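# Place one yellow sponge in each bench tote

## Task

Finish with exactly one yellow sponge inside each of the three totes on the bench, none overhanging a tote's rim. Every yellow sponge not in a tote must be on top of the low shelf, where the spares begin. Do not shift or rotate the totes or the cartons beneath the bench. The robot must not tip over or be left leaning. Nothing counts as placed if it stays there only because the robot is holding it at the end.

## Robot and tools

Robot: a Hello Robot Stretch 3 with one arm. It has a two-wheeled base (0.33 m long, 0.34 m wide), a lift that raises the arm along a mast, and a telescoping arm that reaches out to the robot's RIGHT side. The base cannot slide sideways, so to move the gripper forward or back you drive the base. On-the-spot turns pivot about the point between the drive wheels, 0.05 m behind the front edge. With the arm retracted and the wrist folded, a turn sweeps a circle of radius 0.28 m. An unfolded, level gripper reaches past that circle.

Frames: the base frame has its origin on the floor between the drive wheels, with x forward, y left and z up. hand_pose is reported in this frame, at the point where the closed fingertips meet. With all wrist joints at zero, that hand frame has x up, y pointing back along the arm toward the mast, and z toward the robot's rear. The odometry frame is the base frame as it was when the scene began. base_odometry heading runs from -3.142 to 3.142, positive to the left. It counts wheel rotation, so wheel slip shows up as travel.

execute_actions: the argument "actions" is a list with exactly one action or with none. An empty list only reports the state and images. "cameras" lists which images to return: head_camera, nav_camera, wrist_camera or all. If omitted or null you get all of them, and [] gives none. An action may contain "base", "joints", "contact_limits", or a combination, and its motions begin at the same moment.
- base: exactly one key. translate_m is a straight drive relative to where the base last reported itself, in metres, -1 to 1, with forward positive. rotate_rad is a turn in place relative to the current heading, in radians, -3.2 to 3.2, with left (counter-clockwise) positive.
- joints: absolute targets, named individually. lift_m is 0 to 1.1 (arm height). arm_m is 0 to 0.52 (extension). wrist_yaw_rad is -1.345 to 4.42: 0 is along the arm, positive swings toward the front, and 3.0 folds the gripper over the base. wrist_pitch_rad is -1.57 to 0.451: 0 is level and negative tips the fingertips down. wrist_roll_rad is -2.911 to 2.911, and at 0 the fingers sit side by side and level. gripper_m is -0.089 to 0.179, and larger means more open. The real fingertip gap is smaller than this value, by about 0.007 when nearly shut and 0.025 when fully open, and it is zero below 0.007. head_pan_rad is -3.953 to 1.73: 0 faces forward, positive turns left and -1.57 looks along the arm. head_tilt_rad is -1.53 to 0.419, with negative looking down.
- contact_limits: only arm_m, given as a motor effort percentage from 1 to 100. The arm halts (contact_stop) when its effort reaches that level, which is negative when retracting. Values above the maximum are clipped. The limit also caps holding force until the next action.
Joints or a base you leave out may still be driving toward an earlier target. A call with an unknown key or an out-of-range number is rejected and nothing moves. Once a result reports a stop, later motion calls in the same reply are skipped. No single action runs longer than 15 s.

wait: seconds from 0 to 10. It sends no new command, and the robot keeps doing what it was doing. zoom_image: camera plus region [x0, y0, x1, y1] in pixels of that camera's most recent full image, with the origin at the top-left, at most 504 by 504. finished_scene: pass the current scene number. It cannot be undone, and the result tells whether the goal was met. The goal has to be true and stable at that moment.

Result lines: base_status and joint_status give how each commanded motion ended. "done" for the base only means the wheels turned the commanded amount. "off_target" means the part stopped short and may still be pushing. After contact_stop, time_out or torque_fault the old target is dropped. The arm or lift goes slack after a contact_stop until you command it again, and a slack lift may sink under a load. on_its_own covers what you did not command, where "held at" is the held target, not the actual position. joint_positions gives the readings. lidar_m gives 12 distances in 30-degree sectors, starting straight ahead and going counter-clockwise (4th left, 7th behind, 10th right). They are measured in a plane 0.17 m above the floor, with "-" for no return, and some sectors are blocked by the robot itself. wrist_depth_mm and head_depth_mm are 7x7 grids of median depths, with "-" for invalid cells. turned_by_wheels and turned_by_imu give the rotation since the last result. base_tilt gives lean in degrees, forward and right positive, with a fixed bias of up to about 4 degrees. motor_effort is a percentage, positive toward higher joint values, with the peak in brackets. It is noisy and biased. A positive wheel effort pushes the robot forward. Camera calibration (intrinsics and base-to-camera transforms) is provided and is only approximate.

Speed: the base goes fast only when lift_m is below 0.30, arm_m below 0.03 and wrist_yaw_rad above 2.54. Otherwise it is limited to 0.10 m/s.

Gripping: command gripper_m below the sponge's width to grab it. To let go, open to at least 0.02 above the value where contact was made. Neither the reading nor "done" proves you are holding something, so check the cameras. If a grip slips, send a different value.

Avoid: folding or unfolding the wrist unless lift_m is 0.32 to 0.95, wrist_pitch_rad is -0.4 and roll is near 0. After folding you may lower to 0.25. With wrist_yaw_rad below -0.4, keep pitch at -0.5 or lower. Pushing the arm into something solid with the gripper above about 0.45 m can tip the robot, and so can a second push after a contact_stop. Don't drive while gripping or pressing on something fixed, and don't snag furniture, especially when reversing. If the robot tilts, reverse the last move in small steps, free the gripper, and lower lift_m to about 0.2. The wrist, head and base keep pushing when blocked, and a wrist servo can shut off for 10 s. Avoid dropping sponges, slamming into things, hitting hard, and bumping the totes or cartons. Loose objects may occasionally be nudged by outside forces.

Each tool is called after "Call:" in YAML: its name, and indented under it one key for each argument.

## Session

Call:
execute_actions:
  actions: []

Scene clock: 0.00 s.
base_odometry: x=+0.000 y=+0.000 heading=+0.000 (m, m, rad; odometry frame)
turned_by_wheels: +0.000 (rad since the last result)
turned_by_imu: +0.000 (rad since the last result)
base_tilt: forward=+0.4 right=+0.3 (deg)
lidar_m: 1.11 2.61 2.35 2.50 1.27 1.28 1.52 1.78 1.87 1.76 0.93 0.93
head_depth_mm: 1710 1712 1707 1702 1710 1179 1002 / 1833 1857 1857 1859 1835 1176 1093 / 1949 2045 2044 2041 1999 1266 1209 / 1994 2275 2270 2250 2164 1370 1352 / 2020 2570 2544 2533 2436 1523 1533 / 2034 2842 2901 2893 2810 1756 1741 / 2024 2727 2756 2770 2783 2709 2335
base_status: not commanded
joint_positions: lift_m=+0.311 arm_m=+0.002 wrist_yaw_rad=+2.933 wrist_pitch_rad=-0.538 wrist_roll_rad=+0.002 gripper_m=+0.037 head_pan_rad=-0.003 head_tilt_rad=-0.001
joint_status: not commanded
motor_effort: left_wheel=+0 right_wheel=-1 lift_m=+20 arm_m=+0 wrist_yaw_rad=+0 wrist_pitch_rad=+6 wrist_roll_rad=+0 gripper_m=-1 head_pan_rad=+0 head_tilt_rad=+2 (%)
hand_pose: x=+0.0218 y=+0.0558 z=+0.2974 quat_wxyz=(+0.258, +0.698, +0.116, +0.658) (m; base frame)
wrist_depth_mm: - - - - - - - / - - - - - - - / 890 - 848 846 832 798 791 / 700 694 682 659 675 654 636 / 584 571 584 567 570 548 538 / 495 512 - - - 473 469 / 447 - - - 416 416 412
pictures: head_camera (sideways: a quarter turn clockwise sets it upright), nav_camera (sideways: a quarter turn counterclockwise sets it upright), wrist_camera
Images, in order (width x height): head_camera 896x504, nav_camera 672x504, wrist_camera 644x364.

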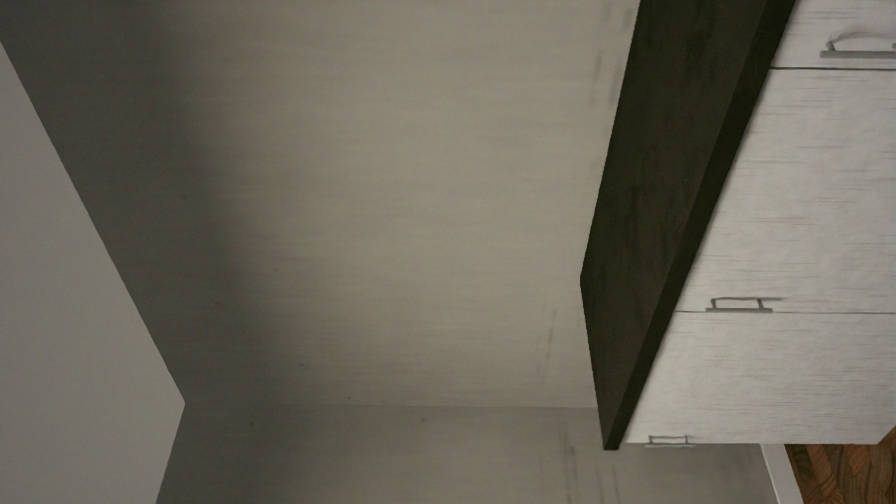

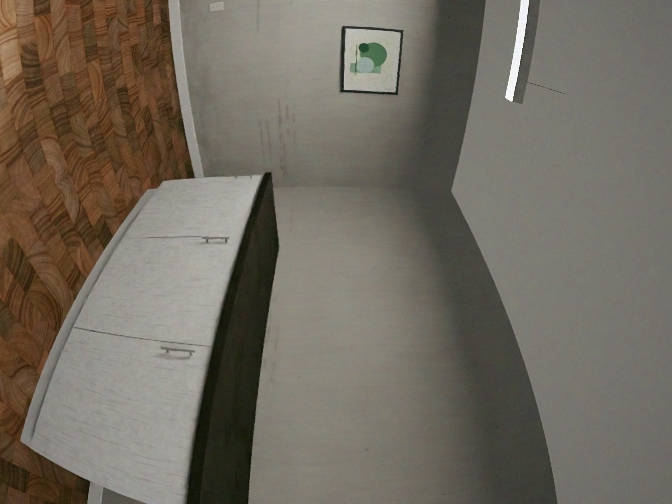

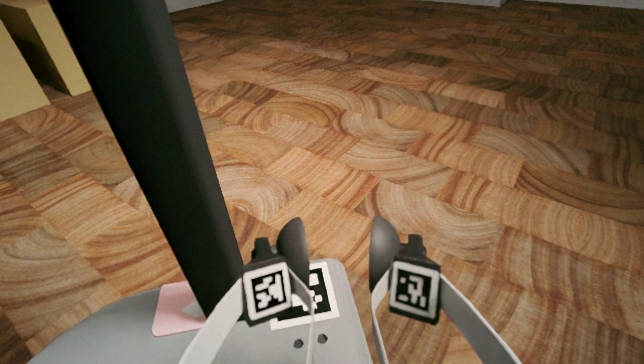

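Call:
execute_actions:
  actions:
    - {"joints":{"head_pan_rad":-3.7,"head_tilt_rad":-0.5}}
  cameras: ["head_camera","nav_camera"]

Call:
execute_actions:
  actions:
    - {"joints":{"head_pan_rad":-2.3,"head_tilt_rad":-0.5}}
  cameras: ["nav_camera"]

Scene clock: 4.60 s.
base_odometry: x=+0.000 y=+0.000 heading=+0.000 (m, m, rad; odometry frame)
turned_by_wheels: +0.000 (rad since the last result)
turned_by_imu: +0.001 (rad since the last result)
base_tilt: forward=+0.5 right=+0.0 (deg)
lidar_m: 1.11 2.61 2.35 2.49 1.27 1.27 1.52 1.79 1.87 1.76 0.93 0.93
head_depth_mm: 1849 1907 1250 2202 1649 1563 1396 / 1878 1957 1267 2280 1786 1619 1374 / 1942 2047 1359 2214 1643 1664 1380 / 1991 2096 1496 2231 1726 1653 1373 / 2026 2154 1626 2325 1728 1656 1370 / 2063 2251 1620 2602 1770 1668 1373 / 2143 2326 2461 2665 2074 1647 1375
base_status: not commanded
joint_positions: lift_m=+0.311 arm_m=+0.002 wrist_yaw_rad=+2.933 wrist_pitch_rad=-0.538 wrist_roll_rad=+0.002 gripper_m=+0.037 head_pan_rad=-3.693 head_tilt_rad=-0.494
joint_status: all done
motor_effort: left_wheel=+0(0) right_wheel=+0(0) lift_m=+20(20) arm_m=+1(0) wrist_yaw_rad=-1(1) wrist_pitch_rad=+6(6) wrist_roll_rad=+0(0) gripper_m=+0(1) head_pan_rad=-5(63) head_tilt_rad=-1(20) (%)
hand_pose: x=+0.0218 y=+0.0558 z=+0.2974 quat_wxyz=(+0.258, +0.698, +0.116, +0.658) (m; base frame)
wrist_depth_mm: - - - - - - - / - - - - - - - / 885 - 858 839 824 808 795 / 712 692 672 663 663 649 647 / 582 575 588 567 570 549 544 / 499 508 - - - 471 462 / 451 - - - 420 415 410
pictures: head_camera (sideways: a quarter turn clockwise sets it upright), nav_camera (sideways: a quarter turn counterclockwise sets it upright)
camera_calibration (this result's frames):
head_camera: T_world_to_cam=[[0.40098, -0.240335, -0.883999, 1.16823], [-0.508697, -0.860939, 0.0033223, 0.00706174], [-0.761868, 0.448355, -0.467477, 0.567618], [0, 0, 0, 1]] pos_world=[-0.032393, 0.0323512, 1.29804]
nav_camera: T_world_to_cam=[[-0.406551, 0.234891, 0.882917, -1.10325], [0.511715, 0.859126, 0.00706416, 0.0412988], [-0.756878, 0.454674, -0.469475, 0.574139], [0, 0, 0, 1]] pos_world=[-0.0351049, -0.0373847, 1.24333]
Images, in order (width x height): head_camera 896x504, nav_camera 672x504.

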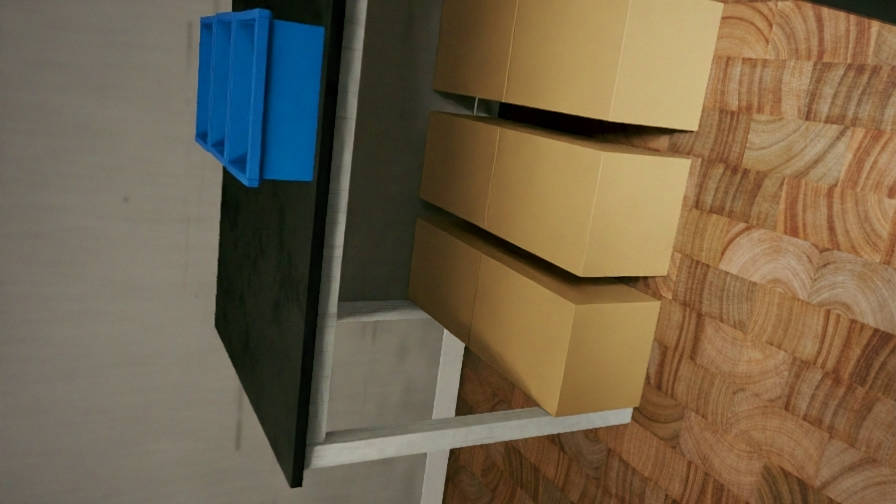

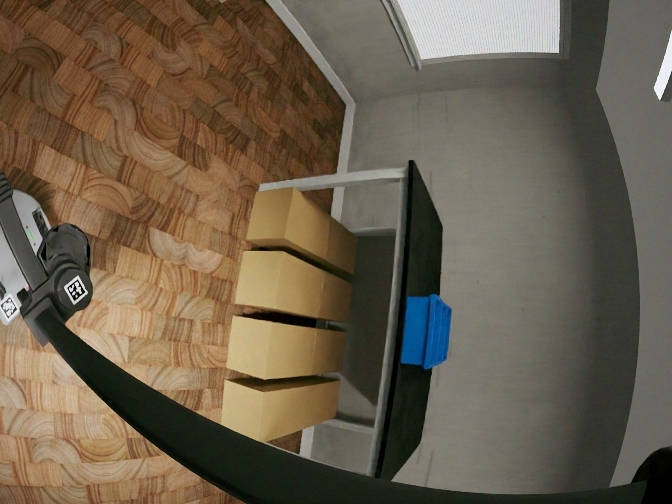

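Scene clock: 5.83 s.
base_odometry: x=+0.000 y=+0.000 heading=+0.000 (m, m, rad; odometry frame)
turned_by_wheels: +0.000 (rad since the last result)
turned_by_imu: +0.000 (rad since the last result)
base_tilt: forward=+0.5 right=+0.1 (deg)
lidar_m: 1.11 2.61 2.34 2.49 1.27 1.28 1.52 1.79 1.87 1.76 0.93 0.93
head_depth_mm: 1810 1971 2071 2062 1999 1668 1378 / 1828 1977 2104 2266 2049 1655 1374 / 1857 1999 2108 2273 2070 1650 1377 / 1870 2017 2106 2223 2095 1660 1375 / 1879 2035 2116 2306 2069 1658 1376 / 1888 2059 2131 2237 2098 1663 1371 / 1906 2058 2224 2454 2074 1649 1366
base_status: not commanded
joint_positions: lift_m=+0.311 arm_m=+0.002 wrist_yaw_rad=+2.933 wrist_pitch_rad=-0.538 wrist_roll_rad=+0.002 gripper_m=+0.037 head_pan_rad=-2.307 head_tilt_rad=-0.494
joint_status: all done
motor_effort: left_wheel=+0(0) right_wheel=+0(0) lift_m=+20(20) arm_m=+0(0) wrist_yaw_rad=-1(1) wrist_pitch_rad=+6(6) wrist_roll_rad=+0(0) gripper_m=+0(0) head_pan_rad=+5(63) head_tilt_rad=-1(1) (%)
hand_pose: x=+0.0218 y=+0.0558 z=+0.2974 quat_wxyz=(+0.258, +0.698, +0.116, +0.658) (m; base frame)
wrist_depth_mm: - - - - - - - / - - - - - - - / 865 - 860 847 795 805 793 / 709 703 675 670 658 648 645 / 581 576 587 562 567 544 531 / 498 501 - - - 471 466 / 443 - - - 416 414 410
pictures: nav_camera (sideways: a quarter turn counterclockwise sets it upright)
camera_calibration (this result's frames):
nav_camera: T_world_to_cam=[[-0.305762, -0.356324, 0.882917, -1.10386], [-0.75016, 0.661218, 0.00706416, 0.0489963], [-0.586318, -0.66017, -0.469475, 0.573099], [0, 0, 0, 1]] pos_world=[0.0352545, -0.0473865, 1.24333]
Images, in order (width x height): nav_camera 672x504.

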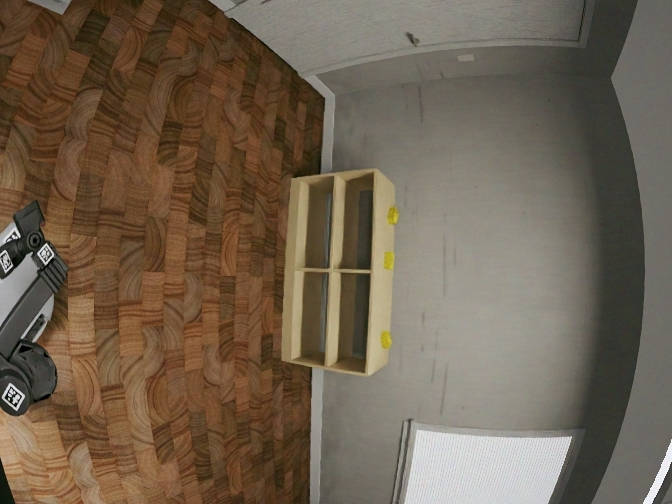

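Call:
execute_actions:
  actions:
    - {"base":{"rotate_rad":2.33},"joints":{"lift_m":0.27,"head_pan_rad":0,"head_tilt_rad":-0.5}}
  cameras: []

Call:
execute_actions:
  actions:
    - {"base":{"translate_m":0.93},"joints":{"head_tilt_rad":-0.7}}
  cameras: ["head_camera","nav_camera"]

Scene clock: 17.40 s.
base_odometry: x=+0.000 y=+0.000 heading=+2.330 (m, m, rad; odometry frame)
turned_by_wheels: +2.330 (rad since the last result)
turned_by_imu: +2.358 (rad since the last result)
base_tilt: forward=+0.4 right=-0.1 (deg)
lidar_m: 1.27 1.32 1.78 1.73 2.17 1.62 0.93 0.97 1.34 2.36 2.59 1.32
head_depth_mm: 1884 2022 1490 2409 1651 1624 1385 / 1888 2007 1486 2198 1721 1641 1371 / 1884 2001 1488 2343 1657 1632 1378 / 1894 1959 1311 2337 1707 1630 1371 / 1889 1976 1277 2202 1720 1638 1380 / 1903 2022 1367 2224 1646 1633 1376 / 1894 2039 1484 2209 1720 1630 1372
base_status: done
joint_positions: lift_m=+0.270 arm_m=+0.002 wrist_yaw_rad=+2.933 wrist_pitch_rad=-0.539 wrist_roll_rad=+0.002 gripper_m=+0.037 head_pan_rad=-0.007 head_tilt_rad=-0.494
joint_status: all done
motor_effort: left_wheel=-2(10) right_wheel=+1(7) lift_m=+14(15) arm_m=+0(0) wrist_yaw_rad=+0(1) wrist_pitch_rad=+6(6) wrist_roll_rad=+0(0) gripper_m=-1(0) head_pan_rad=+4(63) head_tilt_rad=-1(2) (%)
hand_pose: x=+0.0218 y=+0.0557 z=+0.2569 quat_wxyz=(+0.259, +0.698, +0.116, +0.658) (m; base frame)
wrist_depth_mm: - - - - - - - / - - - - - 957 920 / 798 - 771 753 743 723 710 / 640 624 618 609 598 585 582 / 534 516 527 523 515 495 488 / 465 - - - - 424 425 / - - - - 376 377 373
pictures: none
No camera images: the call's "cameras" was empty. Leave "cameras" out to get every camera's image.

Scene clock: 22.20 s.
base_odometry: x=-0.640 y=+0.675 heading=+2.330 (m, m, rad; odometry frame)
turned_by_wheels: +0.000 (rad since the last result)
turned_by_imu: +0.005 (rad since the last result)
base_tilt: forward=+0.5 right=+0.1 (deg)
lidar_m: 0.34 0.37 0.48 1.77 2.22 2.58 1.86 1.94 2.71 2.32 0.49 0.36
head_depth_mm: 1081 1079 772 600 491 1121 1011 / 1092 1081 773 600 491 1202 989 / 1089 1082 688 445 479 1127 972 / 1088 735 570 437 469 1120 972 / 1091 736 569 436 467 1293 1075 / 1090 738 568 435 466 1120 972 / 1090 736 565 434 467 1123 973
base_status: done
joint_positions: lift_m=+0.270 arm_m=+0.002 wrist_yaw_rad=+2.933 wrist_pitch_rad=-0.539 wrist_roll_rad=+0.002 gripper_m=+0.037 head_pan_rad=-0.007 head_tilt_rad=-0.692
joint_status: all done
motor_effort: left_wheel=-3(8) right_wheel=+1(8) lift_m=+15(14) arm_m=+0(0) wrist_yaw_rad=-1(0) wrist_pitch_rad=+6(6) wrist_roll_rad=+0(0) gripper_m=+0(0) head_pan_rad=+5(5) head_tilt_rad=-2(10) (%)
hand_pose: x=+0.0218 y=+0.0557 z=+0.2569 quat_wxyz=(+0.259, +0.698, +0.116, +0.658) (m; base frame)
wrist_depth_mm: - - - - 717 523 417 / - - - - 739 473 337 / 800 - 764 762 710 484 347 / 643 626 633 602 599 506 354 / 530 525 533 528 509 476 372 / 462 - - - - 425 409 / - - - - 379 376 376
pictures: head_camera (sideways: a quarter turn clockwise sets it upright), nav_camera (sideways: a quarter turn counterclockwise sets it upright)
camera_calibration (this result's frames):
head_camera: T_world_to_cam=[[-0.632428, -0.000882688, -0.774618, 1.03191], [-0.00960587, 0.999931, 0.00670317, -0.00038295], [0.774559, 0.0116802, -0.632394, 0.772806], [0, 0, 0, 1]] pos_world=[0.0540237, -0.00773272, 1.28806]
nav_camera: T_world_to_cam=[[0.634125, 0.00842671, 0.773185, -0.96652], [0.00819981, -0.999958, 0.0041732, 0.0481354], [0.773187, 0.00369364, -0.634167, 0.779074], [0, 0, 0, 1]] pos_world=[0.0101301, 0.0534004, 1.24116]
Images, in order (width x height): head_camera 896x504, nav_camera 672x504.

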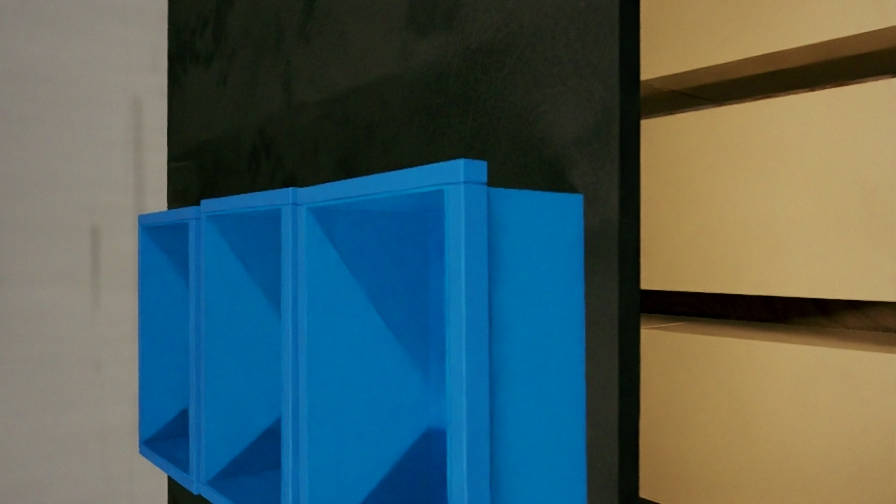

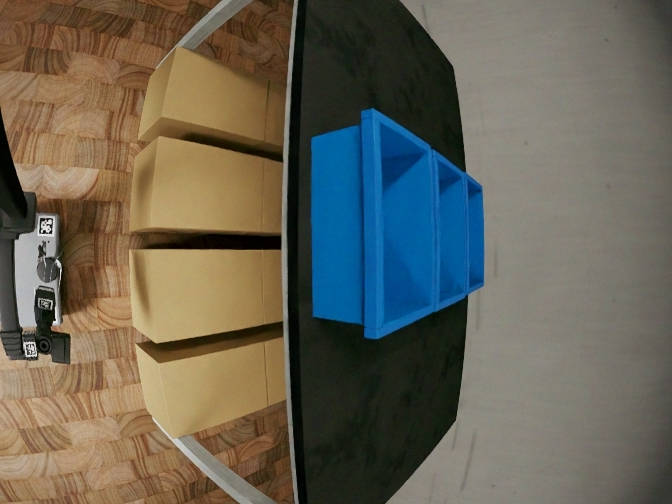

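Call:
execute_actions:
  actions:
    - {"base":{"rotate_rad":1.56},"joints":{"head_pan_rad":-1.57,"wrist_pitch_rad":-0.4,"lift_m":0.9}}
  cameras: []

Call:
execute_actions:
  actions:
    - {"joints":{"wrist_yaw_rad":1.7}}
  cameras: []

Call:
execute_actions:
  actions:
    - {"base":{"translate_m":0.1},"joints":{"lift_m":1.1,"wrist_pitch_rad":0}}
  cameras: []

Call:
execute_actions:
  actions:
    - {"joints":{"wrist_yaw_rad":0}}

Scene clock: 33.53 s.
base_odometry: x=-0.640 y=+0.675 heading=-2.393 (m, m, rad; odometry frame)
turned_by_wheels: +1.560 (rad since the last result)
turned_by_imu: +1.584 (rad since the last result)
base_tilt: forward=+0.3 right=+0.1 (deg)
lidar_m: 1.77 1.77 2.60 1.86 1.93 2.71 2.32 0.50 0.36 0.34 0.37 0.48
head_depth_mm: 1091 1083 770 598 496 - - / 1090 1080 770 600 491 1203 - / 1095 1020 601 447 482 1178 - / 1095 737 571 446 477 1203 - / 1096 740 574 444 477 - - / 1097 739 573 443 475 1123 963 / 1091 741 573 443 474 1125 971
base_status: done
joint_positions: lift_m=+0.900 arm_m=+0.002 wrist_yaw_rad=+2.933 wrist_pitch_rad=-0.424 wrist_roll_rad=+0.002 gripper_m=+0.037 head_pan_rad=-1.563 head_tilt_rad=-0.692
joint_status: all done
motor_effort: left_wheel=-2(10) right_wheel=+1(6) lift_m=+25(26) arm_m=-1(0) wrist_yaw_rad=+0(1) wrist_pitch_rad=+11(12) wrist_roll_rad=+0(0) gripper_m=+0(0) head_pan_rad=-5(63) head_tilt_rad=-2(2) (%)
hand_pose: x=+0.0251 y=+0.0714 z=+0.9110 quat_wxyz=(+0.220, +0.703, +0.076, +0.671) (m; base frame)
wrist_depth_mm: - - - - - - - / - - - - - - - / - - - - - - - / - - - - - - - / - - - - - - - / - - - - - - - / - - - - - - -
pictures: none
No camera images: the call's "cameras" was empty. Leave "cameras" out to get every camera's image.

Scene clock: 35.17 s.
base_odometry: x=-0.640 y=+0.675 heading=-2.393 (m, m, rad; odometry frame)
turned_by_wheels: +0.000 (rad since the last result)
turned_by_imu: +0.000 (rad since the last result)
base_tilt: forward=+0.3 right=+0.1 (deg)
lidar_m: 1.78 1.78 2.60 1.85 1.93 2.72 2.32 0.50 0.36 0.34 0.37 0.48
head_depth_mm: 1091 1080 771 599 496 - - / 1088 1078 773 599 497 - - / 1092 1020 597 446 481 - - / 1089 739 574 445 478 1107 1009 / 1093 740 572 444 477 1227 1226 / 1100 741 573 444 475 1122 1008 / 1090 740 575 443 474 1119 -
base_status: not commanded
joint_positions: lift_m=+0.900 arm_m=+0.002 wrist_yaw_rad=+1.704 wrist_pitch_rad=-0.424 wrist_roll_rad=+0.002 gripper_m=+0.037 head_pan_rad=-1.563 head_tilt_rad=-0.692
joint_status: all done
motor_effort: left_wheel=-3(2) right_wheel=+1(1) lift_m=+25(26) arm_m=-1(0) wrist_yaw_rad=-6(5) wrist_pitch_rad=+11(11) wrist_roll_rad=+0(0) gripper_m=+0(1) head_pan_rad=-5(5) head_tilt_rad=-2(2) (%)
hand_pose: x=+0.2003 y=-0.1179 z=+0.9110 quat_wxyz=(+0.567, +0.619, -0.344, +0.422) (m; base frame)
wrist_depth_mm: - - - - - - - / - - - - - 560 394 / - - - - - - 308 / - - - - - - - / - - - - - - - / - - - - - 891 - / - - - - - 770 747
pictures: none
No camera images: the call's "cameras" was empty. Leave "cameras" out to get every camera's image.

Scene clock: 37.83 s.
base_odometry: x=-0.713 y=+0.607 heading=-2.394 (m, m, rad; odometry frame)
turned_by_wheels: +0.000 (rad since the last result)
turned_by_imu: +0.001 (rad since the last result)
base_tilt: forward=+0.5 right=-0.1 (deg)
lidar_m: 1.76 1.68 2.31 1.86 1.93 2.64 2.43 0.52 0.36 0.34 0.35 0.52
head_depth_mm: - - - - 478 1177 969 / - - - - 478 1121 971 / - - - - 478 1119 972 / 1077 738 563 - 477 1201 1178 / 1093 739 561 - 478 1103 972 / 1089 1020 561 - - 1074 973 / 1092 1079 - - - 1102 993
base_status: done
joint_positions: lift_m=+1.100 arm_m=+0.002 wrist_yaw_rad=+1.704 wrist_pitch_rad=-0.027 wrist_roll_rad=+0.002 gripper_m=+0.037 head_pan_rad=-1.563 head_tilt_rad=-0.692
joint_status: all done
motor_effort: left_wheel=-2(5) right_wheel=+1(5) lift_m=+25(28) arm_m=+0(0) wrist_yaw_rad=-6(6) wrist_pitch_rad=+13(14) wrist_roll_rad=+0(0) gripper_m=+1(0) head_pan_rad=-5(5) head_tilt_rad=-1(1) (%)
hand_pose: x=+0.2319 y=-0.1136 z=+1.2074 quat_wxyz=(+0.473, +0.539, -0.459, +0.525) (m; base frame)
wrist_depth_mm: - - - - - - - / - - - - - - - / - - - - - - - / - - - - - - - / - - - - - - - / - - - - - - - / - - - - - 556 521
pictures: none
No camera images: the call's "cameras" was empty. Leave "cameras" out to get every camera's image.

Scene clock: 39.70 s.
base_odometry: x=-0.713 y=+0.607 heading=-2.394 (m, m, rad; odometry frame)
turned_by_wheels: +0.000 (rad since the last result)
turned_by_imu: +0.000 (rad since the last result)
base_tilt: forward=+0.3 right=+0.1 (deg)
lidar_m: 1.75 1.68 2.31 1.86 1.93 2.64 2.42 0.52 0.36 0.34 0.35 0.52
head_depth_mm: - - - - - 1171 972 / - - - - - 1117 966 / - - - - 478 1124 970 / - - 572 441 473 1202 1180 / 1094 738 572 440 470 1121 969 / 1094 1024 571 439 469 1120 972 / 1095 1084 771 438 478 1176 992
base_status: not commanded
joint_positions: lift_m=+1.100 arm_m=+0.002 wrist_yaw_rad=+0.004 wrist_pitch_rad=-0.027 wrist_roll_rad=+0.002 gripper_m=+0.037 head_pan_rad=-1.563 head_tilt_rad=-0.692
joint_status: all done
motor_effort: left_wheel=-3(2) right_wheel=+1(1) lift_m=+25(25) arm_m=+0(0) wrist_yaw_rad=-6(6) wrist_pitch_rad=+13(13) wrist_roll_rad=+0(0) gripper_m=+0(0) head_pan_rad=-4(4) head_tilt_rad=-1(2) (%)
hand_pose: x=-0.0204 y=-0.4029 z=+1.2074 quat_wxyz=(+0.707, +0.011, -0.708, -0.008) (m; base frame)
wrist_depth_mm: 938 928 928 938 911 915 924 / - 964 953 959 940 933 915 / - - - - - 978 943 / - - - - - - - / - - - 745 - - - / 757 758 742 536 - 700 687 / 565 557 529 496 359 531 524
pictures: head_camera (sideways: a quarter turn clockwise sets it upright), nav_camera (sideways: a quarter turn counterclockwise sets it upright), wrist_camera
camera_calibration (this result's frames):
head_camera: T_world_to_cam=[[-0.0102022, 0.632352, -0.774614, 1.02811], [0.999681, 0.02434, 0.00670328, -0.00653977], [0.0230929, -0.774298, -0.632399, 0.777398], [0, 0, 0, 1]] pos_world=[-0.000925643, -0.0480324, 1.28806]
nav_camera: T_world_to_cam=[[0.0177704, -0.633937, 0.77318, -0.962754], [-0.999728, -0.0229345, 0.00417309, 0.054284], [0.015087, -0.773044, -0.634173, 0.783705], [0, 0, 0, 1]] pos_world=[0.059554, -0.00324227, 1.24116]
wrist_camera: T_world_to_cam=[[-0.998077, -0.0307217, -0.0538328, 0.0448157], [0.0488771, 0.143991, -0.988371, 1.29239], [0.0381159, -0.989102, -0.142212, -0.0628662], [0, 0, 0, 1]] pos_world=[-0.0160427, -0.246896, 1.27083]
Images, in order (width x height): head_camera 896x504, nav_camera 672x504, wrist_camera 644x364.

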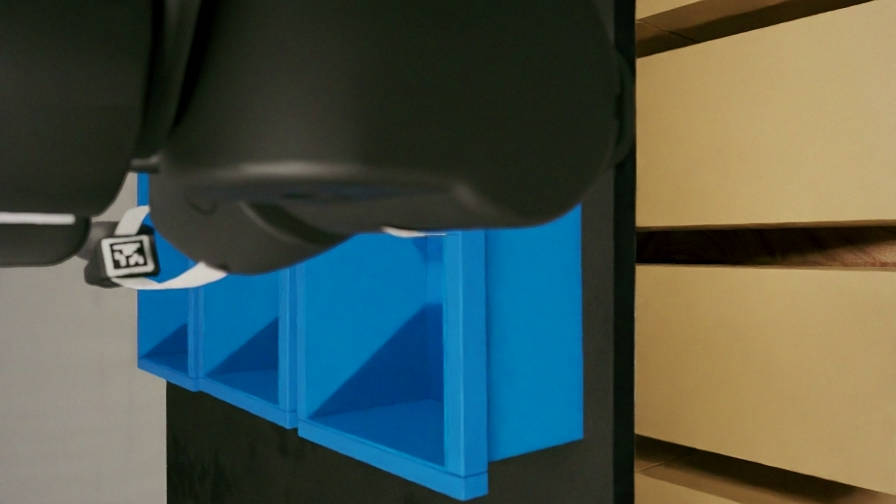

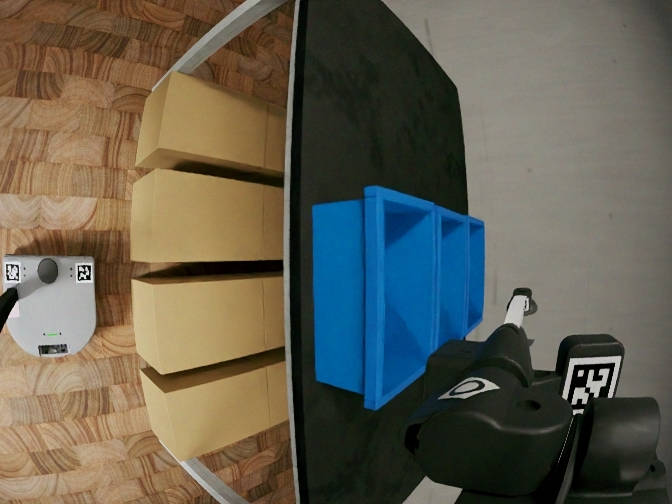

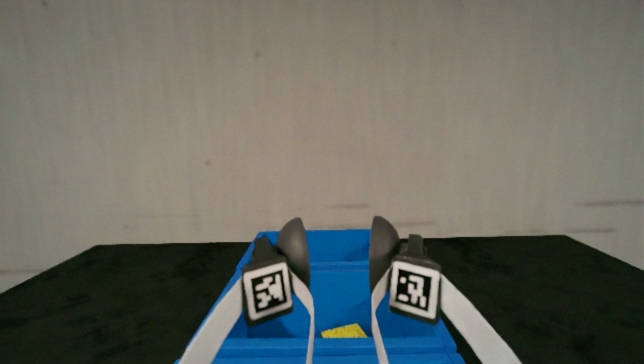

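Call:
execute_actions:
  actions:
    - {"joints":{"wrist_pitch_rad":-0.55,"arm_m":0.12,"gripper_m":0.17}}
  cameras: ["wrist_camera"]

Call:
execute_actions:
  actions:
    - {"joints":{"arm_m":0.32}}
  cameras: ["wrist_camera"]

Call:
execute_actions:
  actions:
    - {"joints":{"arm_m":0.52}}
  cameras: ["wrist_camera","nav_camera"]

Scene clock: 44.60 s.
base_odometry: x=-0.713 y=+0.607 heading=-2.394 (m, m, rad; odometry frame)
turned_by_wheels: +0.000 (rad since the last result)
turned_by_imu: +0.001 (rad since the last result)
base_tilt: forward=+0.4 right=+0.0 (deg)
lidar_m: 1.75 1.68 2.31 1.87 1.93 2.64 2.42 0.53 0.36 0.34 0.35 0.51
head_depth_mm: - - 714 437 477 1172 972 / - - 570 442 474 1118 975 / - - - 441 473 1122 968 / 1093 890 568 440 472 1204 1184 / 1094 739 561 439 471 1123 973 / 1091 1025 569 438 469 1123 970 / 1089 1077 769 438 479 1173 988
base_status: not commanded
joint_positions: lift_m=+1.100 arm_m=+0.120 wrist_yaw_rad=+0.003 wrist_pitch_rad=-0.561 wrist_roll_rad=+0.002 gripper_m=+0.170 head_pan_rad=-1.563 head_tilt_rad=-0.692
joint_status: all done
motor_effort: left_wheel=-3(2) right_wheel=+1(1) lift_m=+25(25) arm_m=+4(3) wrist_yaw_rad=-4(6) wrist_pitch_rad=+5(11) wrist_roll_rad=+0(0) gripper_m=+0(87) head_pan_rad=-5(5) head_tilt_rad=-2(1) (%)
hand_pose: x=-0.0210 y=-0.4689 z=+1.0817 quat_wxyz=(+0.679, +0.197, -0.680, -0.195) (m; base frame)
wrist_depth_mm: 816 809 798 792 811 803 833 / 796 781 586 581 593 698 690 / 603 590 428 438 431 542 539 / 481 445 390 281 275 429 440 / 399 255 256 259 257 246 376 / 347 - 299 304 305 230 330 / 296 270 295 294 289 230 274
pictures: wrist_camera
camera_calibration (this result's frames):
wrist_camera: T_world_to_cam=[[-0.998207, 0.00194805, -0.0598283, 0.0572821], [0.0478375, 0.626764, -0.777739, 1.17619], [0.0359832, -0.779206, -0.625734, 0.475445], [0, 0, 0, 1]] pos_world=[-0.0161946, -0.366835, 1.2157]
Images, in order (width x height): wrist_camera 644x364.

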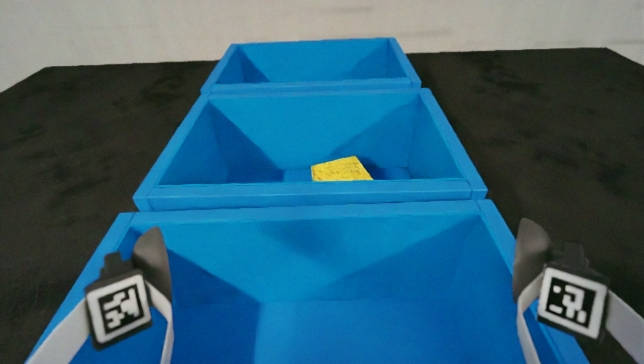

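Scene clock: 47.30 s.
base_odometry: x=-0.713 y=+0.607 heading=-2.394 (m, m, rad; odometry frame)
turned_by_wheels: +0.000 (rad since the last result)
turned_by_imu: +0.000 (rad since the last result)
base_tilt: forward=+0.4 right=+0.2 (deg)
lidar_m: 1.76 1.68 2.31 1.87 1.93 2.66 2.42 0.52 0.36 0.34 0.35 0.52
head_depth_mm: 1121 1078 740 438 477 1179 971 / 1123 735 571 441 473 1120 976 / - 723 571 440 473 1124 972 / 1089 738 573 440 471 1210 1182 / 1090 738 572 439 471 1120 969 / 1092 1020 570 437 469 1118 967 / 1090 1077 771 437 478 1176 989
base_status: not commanded
joint_positions: lift_m=+1.100 arm_m=+0.320 wrist_yaw_rad=+0.003 wrist_pitch_rad=-0.561 wrist_roll_rad=+0.002 gripper_m=+0.170 head_pan_rad=-1.563 head_tilt_rad=-0.692
joint_status: all done
motor_effort: left_wheel=-2(3) right_wheel=+1(2) lift_m=+25(25) arm_m=+4(10) wrist_yaw_rad=-4(4) wrist_pitch_rad=+5(5) wrist_roll_rad=+0(0) gripper_m=+0(0) head_pan_rad=-5(5) head_tilt_rad=-2(2) (%)
hand_pose: x=-0.0210 y=-0.6688 z=+1.0816 quat_wxyz=(+0.679, +0.197, -0.680, -0.195) (m; base frame)
wrist_depth_mm: 645 638 634 639 634 641 644 / 709 685 680 669 672 675 674 / 603 583 450 459 452 544 533 / 482 341 291 288 284 444 441 / 402 263 276 277 277 244 373 / 346 - 315 315 316 223 330 / 203 274 294 254 280 224 273
pictures: wrist_camera
camera_calibration (this result's frames):
wrist_camera: T_world_to_cam=[[-0.998206, 0.00228531, -0.0598254, 0.0578249], [0.0480279, 0.627167, -0.777402, 1.30132], [0.035744, -0.778881, -0.626152, 0.320268], [0, 0, 0, 1]] pos_world=[-0.0162258, -0.566824, 1.21564]
Images, in order (width x height): wrist_camera 644x364.

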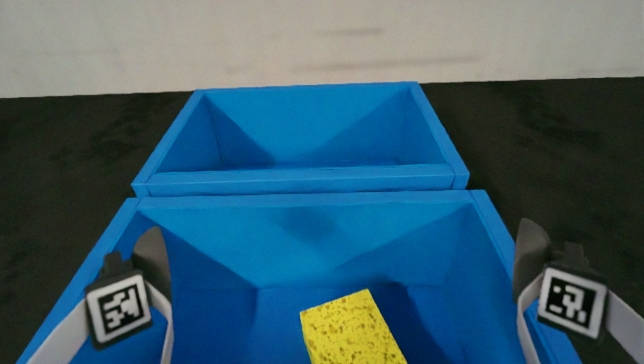

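Scene clock: 50.00 s.
base_odometry: x=-0.713 y=+0.607 heading=-2.394 (m, m, rad; odometry frame)
turned_by_wheels: +0.000 (rad since the last result)
turned_by_imu: +0.000 (rad since the last result)
base_tilt: forward=+0.4 right=+0.0 (deg)
lidar_m: 1.75 1.68 2.31 1.86 1.93 2.66 2.42 0.52 0.36 0.34 0.35 0.52
head_depth_mm: 1090 1078 741 436 477 1169 969 / 1089 809 572 441 473 1126 970 / 1123 736 571 441 472 1123 969 / 1077 738 571 439 471 1209 1181 / 1091 738 571 439 470 1128 971 / 1088 1021 569 438 469 1123 977 / 1090 1084 771 438 479 1172 988
base_status: not commanded
joint_positions: lift_m=+1.100 arm_m=+0.520 wrist_yaw_rad=+0.002 wrist_pitch_rad=-0.561 wrist_roll_rad=+0.002 gripper_m=+0.170 head_pan_rad=-1.563 head_tilt_rad=-0.692
joint_status: all done
motor_effort: left_wheel=-3(2) right_wheel=+1(1) lift_m=+26(25) arm_m=+4(6) wrist_yaw_rad=-4(3) wrist_pitch_rad=+6(5) wrist_roll_rad=+0(0) gripper_m=+0(0) head_pan_rad=-4(5) head_tilt_rad=-1(2) (%)
hand_pose: x=-0.0210 y=-0.8688 z=+1.0816 quat_wxyz=(+0.679, +0.197, -0.680, -0.196) (m; base frame)
wrist_depth_mm: 465 454 456 458 457 458 458 / 506 504 510 504 510 508 505 / 560 559 550 539 543 533 533 / 482 474 282 279 280 442 436 / 401 278 302 307 297 243 374 / 220 - 334 331 318 209 329 / - 284 294 294 286 205 277
pictures: nav_camera (sideways: a quarter turn counterclockwise sets it upright), wrist_camera
camera_calibration (this result's frames):
nav_camera: T_world_to_cam=[[0.0176381, -0.633941, 0.77318, -0.962753], [-0.999733, -0.0227258, 0.00417309, 0.054284], [0.0149257, -0.773047, -0.634173, 0.783706], [0, 0, 0, 1]] pos_world=[0.0595533, -0.00325343, 1.24116]
wrist_camera: T_world_to_cam=[[-0.998206, 0.00236327, -0.0598244, 0.0583325], [0.0480694, 0.627309, -0.777285, 1.4267], [0.0356915, -0.778767, -0.626298, 0.164747], [0, 0, 0, 1]] pos_world=[-0.0162327, -0.766821, 1.21562]
Images, in order (width x height): nav_camera 672x504, wrist_camera 644x364.

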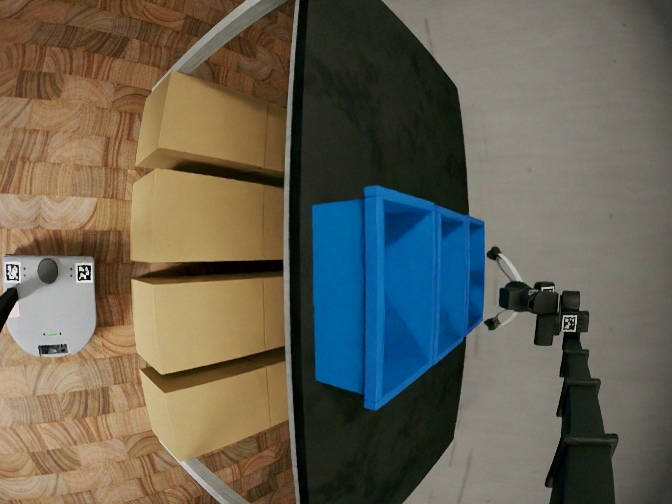

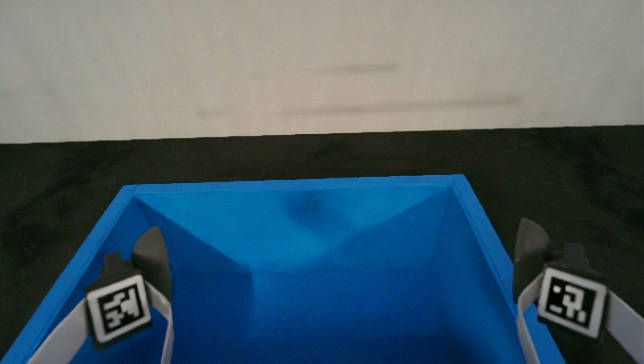

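Call:
execute_actions:
  actions:
    - {"joints":{"wrist_pitch_rad":-0.78}}
  cameras: ["wrist_camera"]

Call:
execute_actions:
  actions:
    - {"joints":{"wrist_pitch_rad":-0.5}}
  cameras: []

Call:
execute_actions:
  actions:
    - {"joints":{"arm_m":0.37}}
  cameras: []

Call:
execute_actions:
  actions:
    - {"joints":{"wrist_pitch_rad":-0.95}}
  cameras: ["wrist_camera"]

Call:
execute_actions:
  actions:
    - {"joints":{"wrist_pitch_rad":-0.5}}
  cameras: []

Call:
execute_actions:
  actions:
    - {"joints":{"arm_m":0.165}}
  cameras: []

Call:
execute_actions:
  actions:
    - {"joints":{"wrist_pitch_rad":-0.95}}
  cameras: ["wrist_camera"]

Scene clock: 58.40 s.
base_odometry: x=-0.713 y=+0.607 heading=-2.394 (m, m, rad; odometry frame)
turned_by_wheels: +0.000 (rad since the last result)
turned_by_imu: +0.001 (rad since the last result)
base_tilt: forward=+0.3 right=+0.1 (deg)
lidar_m: 1.75 1.67 2.31 1.87 1.93 2.65 2.42 0.52 0.36 0.34 0.35 0.51
head_depth_mm: 1087 1078 741 437 477 1176 968 / 1090 734 573 442 473 1122 971 / 1089 737 572 441 472 1123 976 / 1081 738 572 439 471 1204 1184 / 1090 737 571 438 471 1128 969 / 1097 1019 571 438 470 1123 970 / 1093 1085 771 438 479 1169 993
base_status: not commanded
joint_positions: lift_m=+1.100 arm_m=+0.520 wrist_yaw_rad=+0.002 wrist_pitch_rad=-0.782 wrist_roll_rad=+0.002 gripper_m=+0.170 head_pan_rad=-1.563 head_tilt_rad=-0.692
joint_status: all done
motor_effort: left_wheel=-2(2) right_wheel=+1(1) lift_m=+25(25) arm_m=+4(4) wrist_yaw_rad=-4(4) wrist_pitch_rad=+1(5) wrist_roll_rad=+0(0) gripper_m=+1(0) head_pan_rad=-3(3) head_tilt_rad=-2(2) (%)
hand_pose: x=-0.0212 y=-0.8294 z=+1.0406 quat_wxyz=(+0.653, +0.270, -0.654, -0.269) (m; base frame)
wrist_depth_mm: 498 507 504 501 498 493 494 / 479 470 463 455 261 442 432 / 410 266 283 285 287 363 379 / 219 279 330 330 324 219 333 / 201 256 309 305 299 204 299 / 194 - 278 276 273 206 272 / - 149 149 147 145 145 236
pictures: wrist_camera
camera_calibration (this result's frames):
wrist_camera: T_world_to_cam=[[-0.998237, 0.0155327, -0.0572866, 0.0639426], [0.0478049, 0.782465, -0.620857, 1.33611], [0.0351811, -0.622501, -0.781828, 0.461203], [0, 0, 0, 1]] pos_world=[-0.0162682, -0.759351, 1.19378]
Images, in order (width x height): wrist_camera 644x364.

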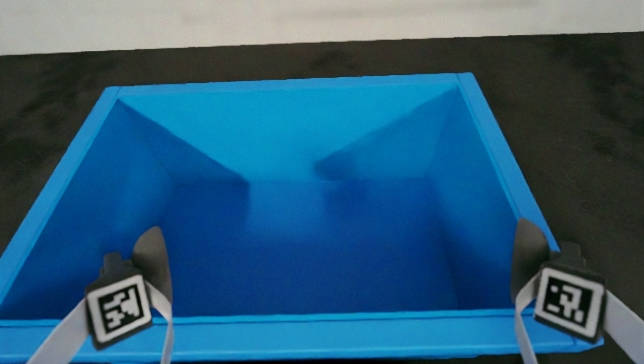

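Scene clock: 59.37 s.
base_odometry: x=-0.713 y=+0.607 heading=-2.394 (m, m, rad; odometry frame)
turned_by_wheels: +0.000 (rad since the last result)
turned_by_imu: +0.000 (rad since the last result)
base_tilt: forward=+0.3 right=+0.0 (deg)
lidar_m: 1.75 1.68 2.31 1.86 1.92 2.66 2.42 0.53 0.36 0.34 0.35 0.51
head_depth_mm: 1094 1075 742 437 477 1169 969 / 1090 831 571 441 474 1124 970 / 1126 736 573 441 472 1121 977 / 1086 739 571 439 471 1209 1180 / 1096 738 572 439 470 1116 968 / 1091 1022 568 438 469 1123 970 / 1095 1075 770 437 478 1176 991
base_status: not commanded
joint_positions: lift_m=+1.100 arm_m=+0.520 wrist_yaw_rad=+0.002 wrist_pitch_rad=-0.524 wrist_roll_rad=+0.002 gripper_m=+0.170 head_pan_rad=-1.563 head_tilt_rad=-0.692
joint_status: all done
motor_effort: left_wheel=-2(2) right_wheel=+1(1) lift_m=+25(25) arm_m=+4(4) wrist_yaw_rad=-4(3) wrist_pitch_rad=+11(11) wrist_roll_rad=+0(0) gripper_m=+0(1) head_pan_rad=-5(5) head_tilt_rad=-1(1) (%)
hand_pose: x=-0.0210 y=-0.8745 z=+1.0893 quat_wxyz=(+0.683, +0.184, -0.683, -0.183) (m; base frame)
wrist_depth_mm: 461 451 453 456 454 454 453 / 498 498 499 497 503 495 500 / 558 549 551 557 543 537 540 / 511 499 493 485 478 474 462 / 420 275 291 290 291 380 387 / 358 - 327 326 320 222 340 / 202 291 301 302 297 206 286
pictures: none
No camera images: the call's "cameras" was empty. Leave "cameras" out to get every camera's image.

Scene clock: 61.73 s.
base_odometry: x=-0.713 y=+0.607 heading=-2.394 (m, m, rad; odometry frame)
turned_by_wheels: +0.000 (rad since the last result)
turned_by_imu: +0.000 (rad since the last result)
base_tilt: forward=+0.3 right=+0.0 (deg)
lidar_m: 1.75 1.68 2.31 1.87 1.93 2.65 2.42 0.52 0.36 0.34 0.35 0.51
head_depth_mm: 1107 1079 738 438 477 1174 971 / 1107 738 572 441 474 1118 976 / - 736 572 441 472 1124 969 / 1078 738 571 439 471 1200 1183 / 1085 737 571 439 470 1121 970 / 1090 1018 570 439 469 1117 972 / 1091 1076 771 437 479 1171 993
base_status: not commanded
joint_positions: lift_m=+1.100 arm_m=+0.370 wrist_yaw_rad=+0.002 wrist_pitch_rad=-0.523 wrist_roll_rad=+0.002 gripper_m=+0.170 head_pan_rad=-1.563 head_tilt_rad=-0.692
joint_status: all done
motor_effort: left_wheel=-2(2) right_wheel=+1(1) lift_m=+25(25) arm_m=-3(1) wrist_yaw_rad=-3(3) wrist_pitch_rad=+11(11) wrist_roll_rad=+0(0) gripper_m=+0(2) head_pan_rad=-5(4) head_tilt_rad=-2(1) (%)
hand_pose: x=-0.0210 y=-0.7252 z=+1.0895 quat_wxyz=(+0.683, +0.184, -0.683, -0.182) (m; base frame)
wrist_depth_mm: 585 589 591 588 585 591 588 / 643 634 647 632 641 639 639 / 646 635 415 398 403 587 573 / 513 464 430 440 402 472 464 / 423 275 254 257 250 385 391 / 358 - 227 225 223 220 340 / 305 261 269 268 268 223 285
pictures: none
No camera images: the call's "cameras" was empty. Leave "cameras" out to get every camera's image.

Scene clock: 63.13 s.
base_odometry: x=-0.713 y=+0.607 heading=-2.393 (m, m, rad; odometry frame)
turned_by_wheels: +0.000 (rad since the last result)
turned_by_imu: +0.000 (rad since the last result)
base_tilt: forward=+0.3 right=+0.2 (deg)
lidar_m: 1.75 1.68 2.31 1.86 1.92 2.65 2.42 0.52 0.36 0.34 0.35 0.52
head_depth_mm: 1104 1079 738 439 477 1174 967 / 1116 851 571 441 473 1124 968 / - 731 572 441 472 1123 970 / 1091 738 572 440 472 1201 1184 / 1094 887 570 439 470 1119 971 / 1093 1020 569 438 470 1120 972 / 1087 1082 771 437 479 1170 988
base_status: not commanded
joint_positions: lift_m=+1.100 arm_m=+0.370 wrist_yaw_rad=+0.009 wrist_pitch_rad=-0.949 wrist_roll_rad=-0.004 gripper_m=+0.170 head_pan_rad=-1.563 head_tilt_rad=-0.692
joint_status: all done
motor_effort: left_wheel=+0(2) right_wheel=-2(4) lift_m=+22(25) arm_m=-3(4) wrist_yaw_rad=-12(11) wrist_pitch_rad=+0(23) wrist_roll_rad=+2(12) gripper_m=+2(0) head_pan_rad=-3(5) head_tilt_rad=-1(1) (%)
hand_pose: x=-0.0205 y=-0.6448 z=+1.0162 quat_wxyz=(+0.632, +0.327, -0.626, -0.320) (m; base frame)
wrist_depth_mm: 407 222 219 221 221 248 380 / 355 207 205 202 201 198 343 / 195 237 247 246 247 205 312 / 190 262 291 286 286 205 277 / 189 244 271 227 262 222 150 / 184 - 252 243 208 232 136 / - 234 235 232 230 222 141
pictures: wrist_camera
camera_calibration (this result's frames):
wrist_camera: T_world_to_cam=[[-0.998647, 0.0141006, -0.0500617, 0.0520784], [0.0365389, 0.875202, -0.482375, 1.09529], [0.0370123, -0.483552, -0.874533, 0.740836], [0, 0, 0, 1]] pos_world=[-0.0154329, -0.601106, 1.17884]
Images, in order (width x height): wrist_camera 644x364.

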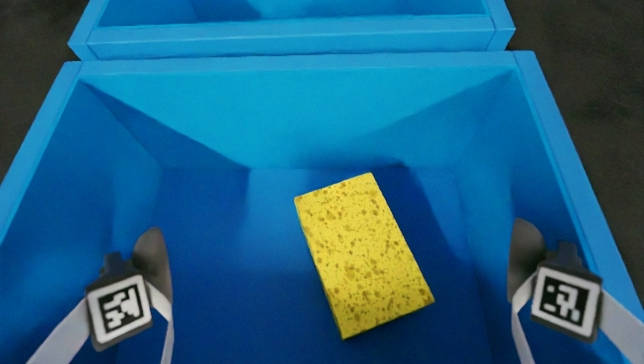

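Scene clock: 64.20 s.
base_odometry: x=-0.713 y=+0.607 heading=-2.394 (m, m, rad; odometry frame)
turned_by_wheels: +0.000 (rad since the last result)
turned_by_imu: +0.000 (rad since the last result)
base_tilt: forward=+0.2 right=+0.0 (deg)
lidar_m: 1.75 1.67 2.31 1.86 1.93 2.65 2.42 0.52 0.36 0.34 0.35 0.51
head_depth_mm: 1105 1077 712 438 478 1168 971 / 1107 739 572 442 473 1125 971 / - 735 571 441 472 1124 971 / 1075 738 572 439 472 1202 1186 / 1091 735 572 439 470 1130 971 / 1094 1019 570 437 468 1122 973 / 1093 1079 769 437 479 1170 991
base_status: not commanded
joint_positions: lift_m=+1.100 arm_m=+0.370 wrist_yaw_rad=+0.004 wrist_pitch_rad=-0.524 wrist_roll_rad=+0.000 gripper_m=+0.170 head_pan_rad=-1.563 head_tilt_rad=-0.692
joint_status: all done
motor_effort: left_wheel=-2(2) right_wheel=+1(2) lift_m=+22(22) arm_m=-3(4) wrist_yaw_rad=-4(11) wrist_pitch_rad=+11(11) wrist_roll_rad=+1(3) gripper_m=-1(1) head_pan_rad=-5(5) head_tilt_rad=-2(1) (%)
hand_pose: x=-0.0207 y=-0.7251 z=+1.0895 quat_wxyz=(+0.683, +0.185, -0.682, -0.182) (m; base frame)
wrist_depth_mm: 593 593 586 595 587 583 583 / 649 647 638 647 650 642 648 / 652 635 407 400 404 588 581 / 516 469 428 437 399 475 468 / 417 273 256 256 253 383 393 / 359 - 226 226 225 220 342 / 304 260 273 270 269 223 281
pictures: none
No camera images: the call's "cameras" was empty. Leave "cameras" out to get every camera's image.

Scene clock: 66.93 s.
base_odometry: x=-0.713 y=+0.607 heading=-2.394 (m, m, rad; odometry frame)
turned_by_wheels: +0.000 (rad since the last result)
turned_by_imu: +0.000 (rad since the last result)
base_tilt: forward=+0.3 right=+0.4 (deg)
lidar_m: 1.75 1.67 2.32 1.86 1.93 2.65 2.42 0.52 0.36 0.34 0.35 0.52
head_depth_mm: - 1022 711 437 477 1174 969 / - - 571 442 474 1122 974 / - - 568 441 472 1125 973 / 1088 889 571 440 471 1209 1189 / 1096 894 571 438 470 1124 970 / 1094 1023 571 438 470 1125 975 / 1091 1082 771 437 478 1170 990
base_status: not commanded
joint_positions: lift_m=+1.100 arm_m=+0.165 wrist_yaw_rad=+0.003 wrist_pitch_rad=-0.523 wrist_roll_rad=+0.000 gripper_m=+0.170 head_pan_rad=-1.563 head_tilt_rad=-0.692
joint_status: all done
motor_effort: left_wheel=-2(2) right_wheel=+0(0) lift_m=+22(22) arm_m=-4(4) wrist_yaw_rad=-5(5) wrist_pitch_rad=+11(11) wrist_roll_rad=+1(1) gripper_m=+0(2) head_pan_rad=-6(4) head_tilt_rad=-2(1) (%)
hand_pose: x=-0.0210 y=-0.5202 z=+1.0897 quat_wxyz=(+0.683, +0.184, -0.683, -0.182) (m; base frame)
wrist_depth_mm: 771 767 773 770 763 777 764 / 814 811 750 564 750 781 769 / 649 649 392 395 393 593 582 / 514 486 416 414 404 470 466 / 421 319 384 352 244 252 391 / 360 - 220 219 220 214 344 / 311 244 251 251 255 225 282
pictures: none
No camera images: the call's "cameras" was empty. Leave "cameras" out to get every camera's image.

Scene clock: 68.00 s.
base_odometry: x=-0.713 y=+0.607 heading=-2.394 (m, m, rad; odometry frame)
turned_by_wheels: +0.000 (rad since the last result)
turned_by_imu: +0.000 (rad since the last result)
base_tilt: forward=+0.3 right=+0.0 (deg)
lidar_m: 1.76 1.68 2.31 1.87 1.93 2.64 2.42 0.53 0.36 0.34 0.35 0.52
head_depth_mm: - 994 741 436 477 1170 972 / - 706 573 441 473 1122 970 / - - - 440 473 1120 969 / 1081 739 574 440 472 1198 1181 / 1092 740 572 412 471 1120 970 / 1091 1023 571 438 469 1127 969 / 1089 1080 769 438 479 1174 989
base_status: not commanded
joint_positions: lift_m=+1.100 arm_m=+0.165 wrist_yaw_rad=+0.003 wrist_pitch_rad=-0.953 wrist_roll_rad=+0.000 gripper_m=+0.170 head_pan_rad=-1.563 head_tilt_rad=-0.692
joint_status: all done
motor_effort: left_wheel=-2(2) right_wheel=+1(0) lift_m=+22(22) arm_m=-3(3) wrist_yaw_rad=-3(4) wrist_pitch_rad=+2(9) wrist_roll_rad=+1(1) gripper_m=+0(1) head_pan_rad=-4(4) head_tilt_rad=-2(1) (%)
hand_pose: x=-0.0213 y=-0.4389 z=+1.0156 quat_wxyz=(+0.629, +0.325, -0.628, -0.324) (m; base frame)
wrist_depth_mm: 411 243 371 322 291 219 380 / 358 201 200 198 200 195 341 / 194 228 231 234 239 205 308 / 188 260 284 287 283 207 275 / 186 241 272 269 265 226 153 / 181 - 251 251 248 229 136 / - 234 235 232 231 224 147
pictures: wrist_camera
camera_calibration (this result's frames):
wrist_camera: T_world_to_cam=[[-0.998365, 0.02331, -0.0521993, 0.0546061], [0.0454979, 0.876833, -0.478637, 0.911968], [0.0346131, -0.480229, -0.87646, 0.843323], [0, 0, 0, 1]] pos_world=[-0.0161658, -0.395929, 1.17849]
Images, in order (width x height): wrist_camera 644x364.

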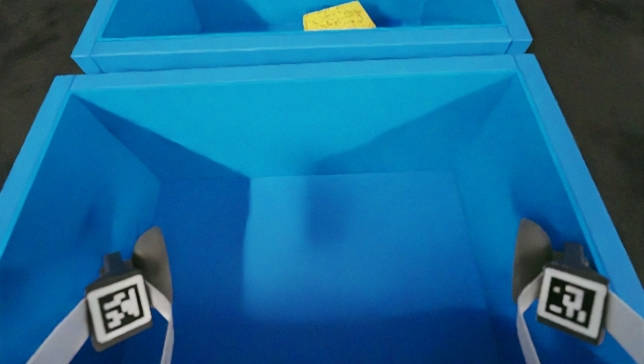

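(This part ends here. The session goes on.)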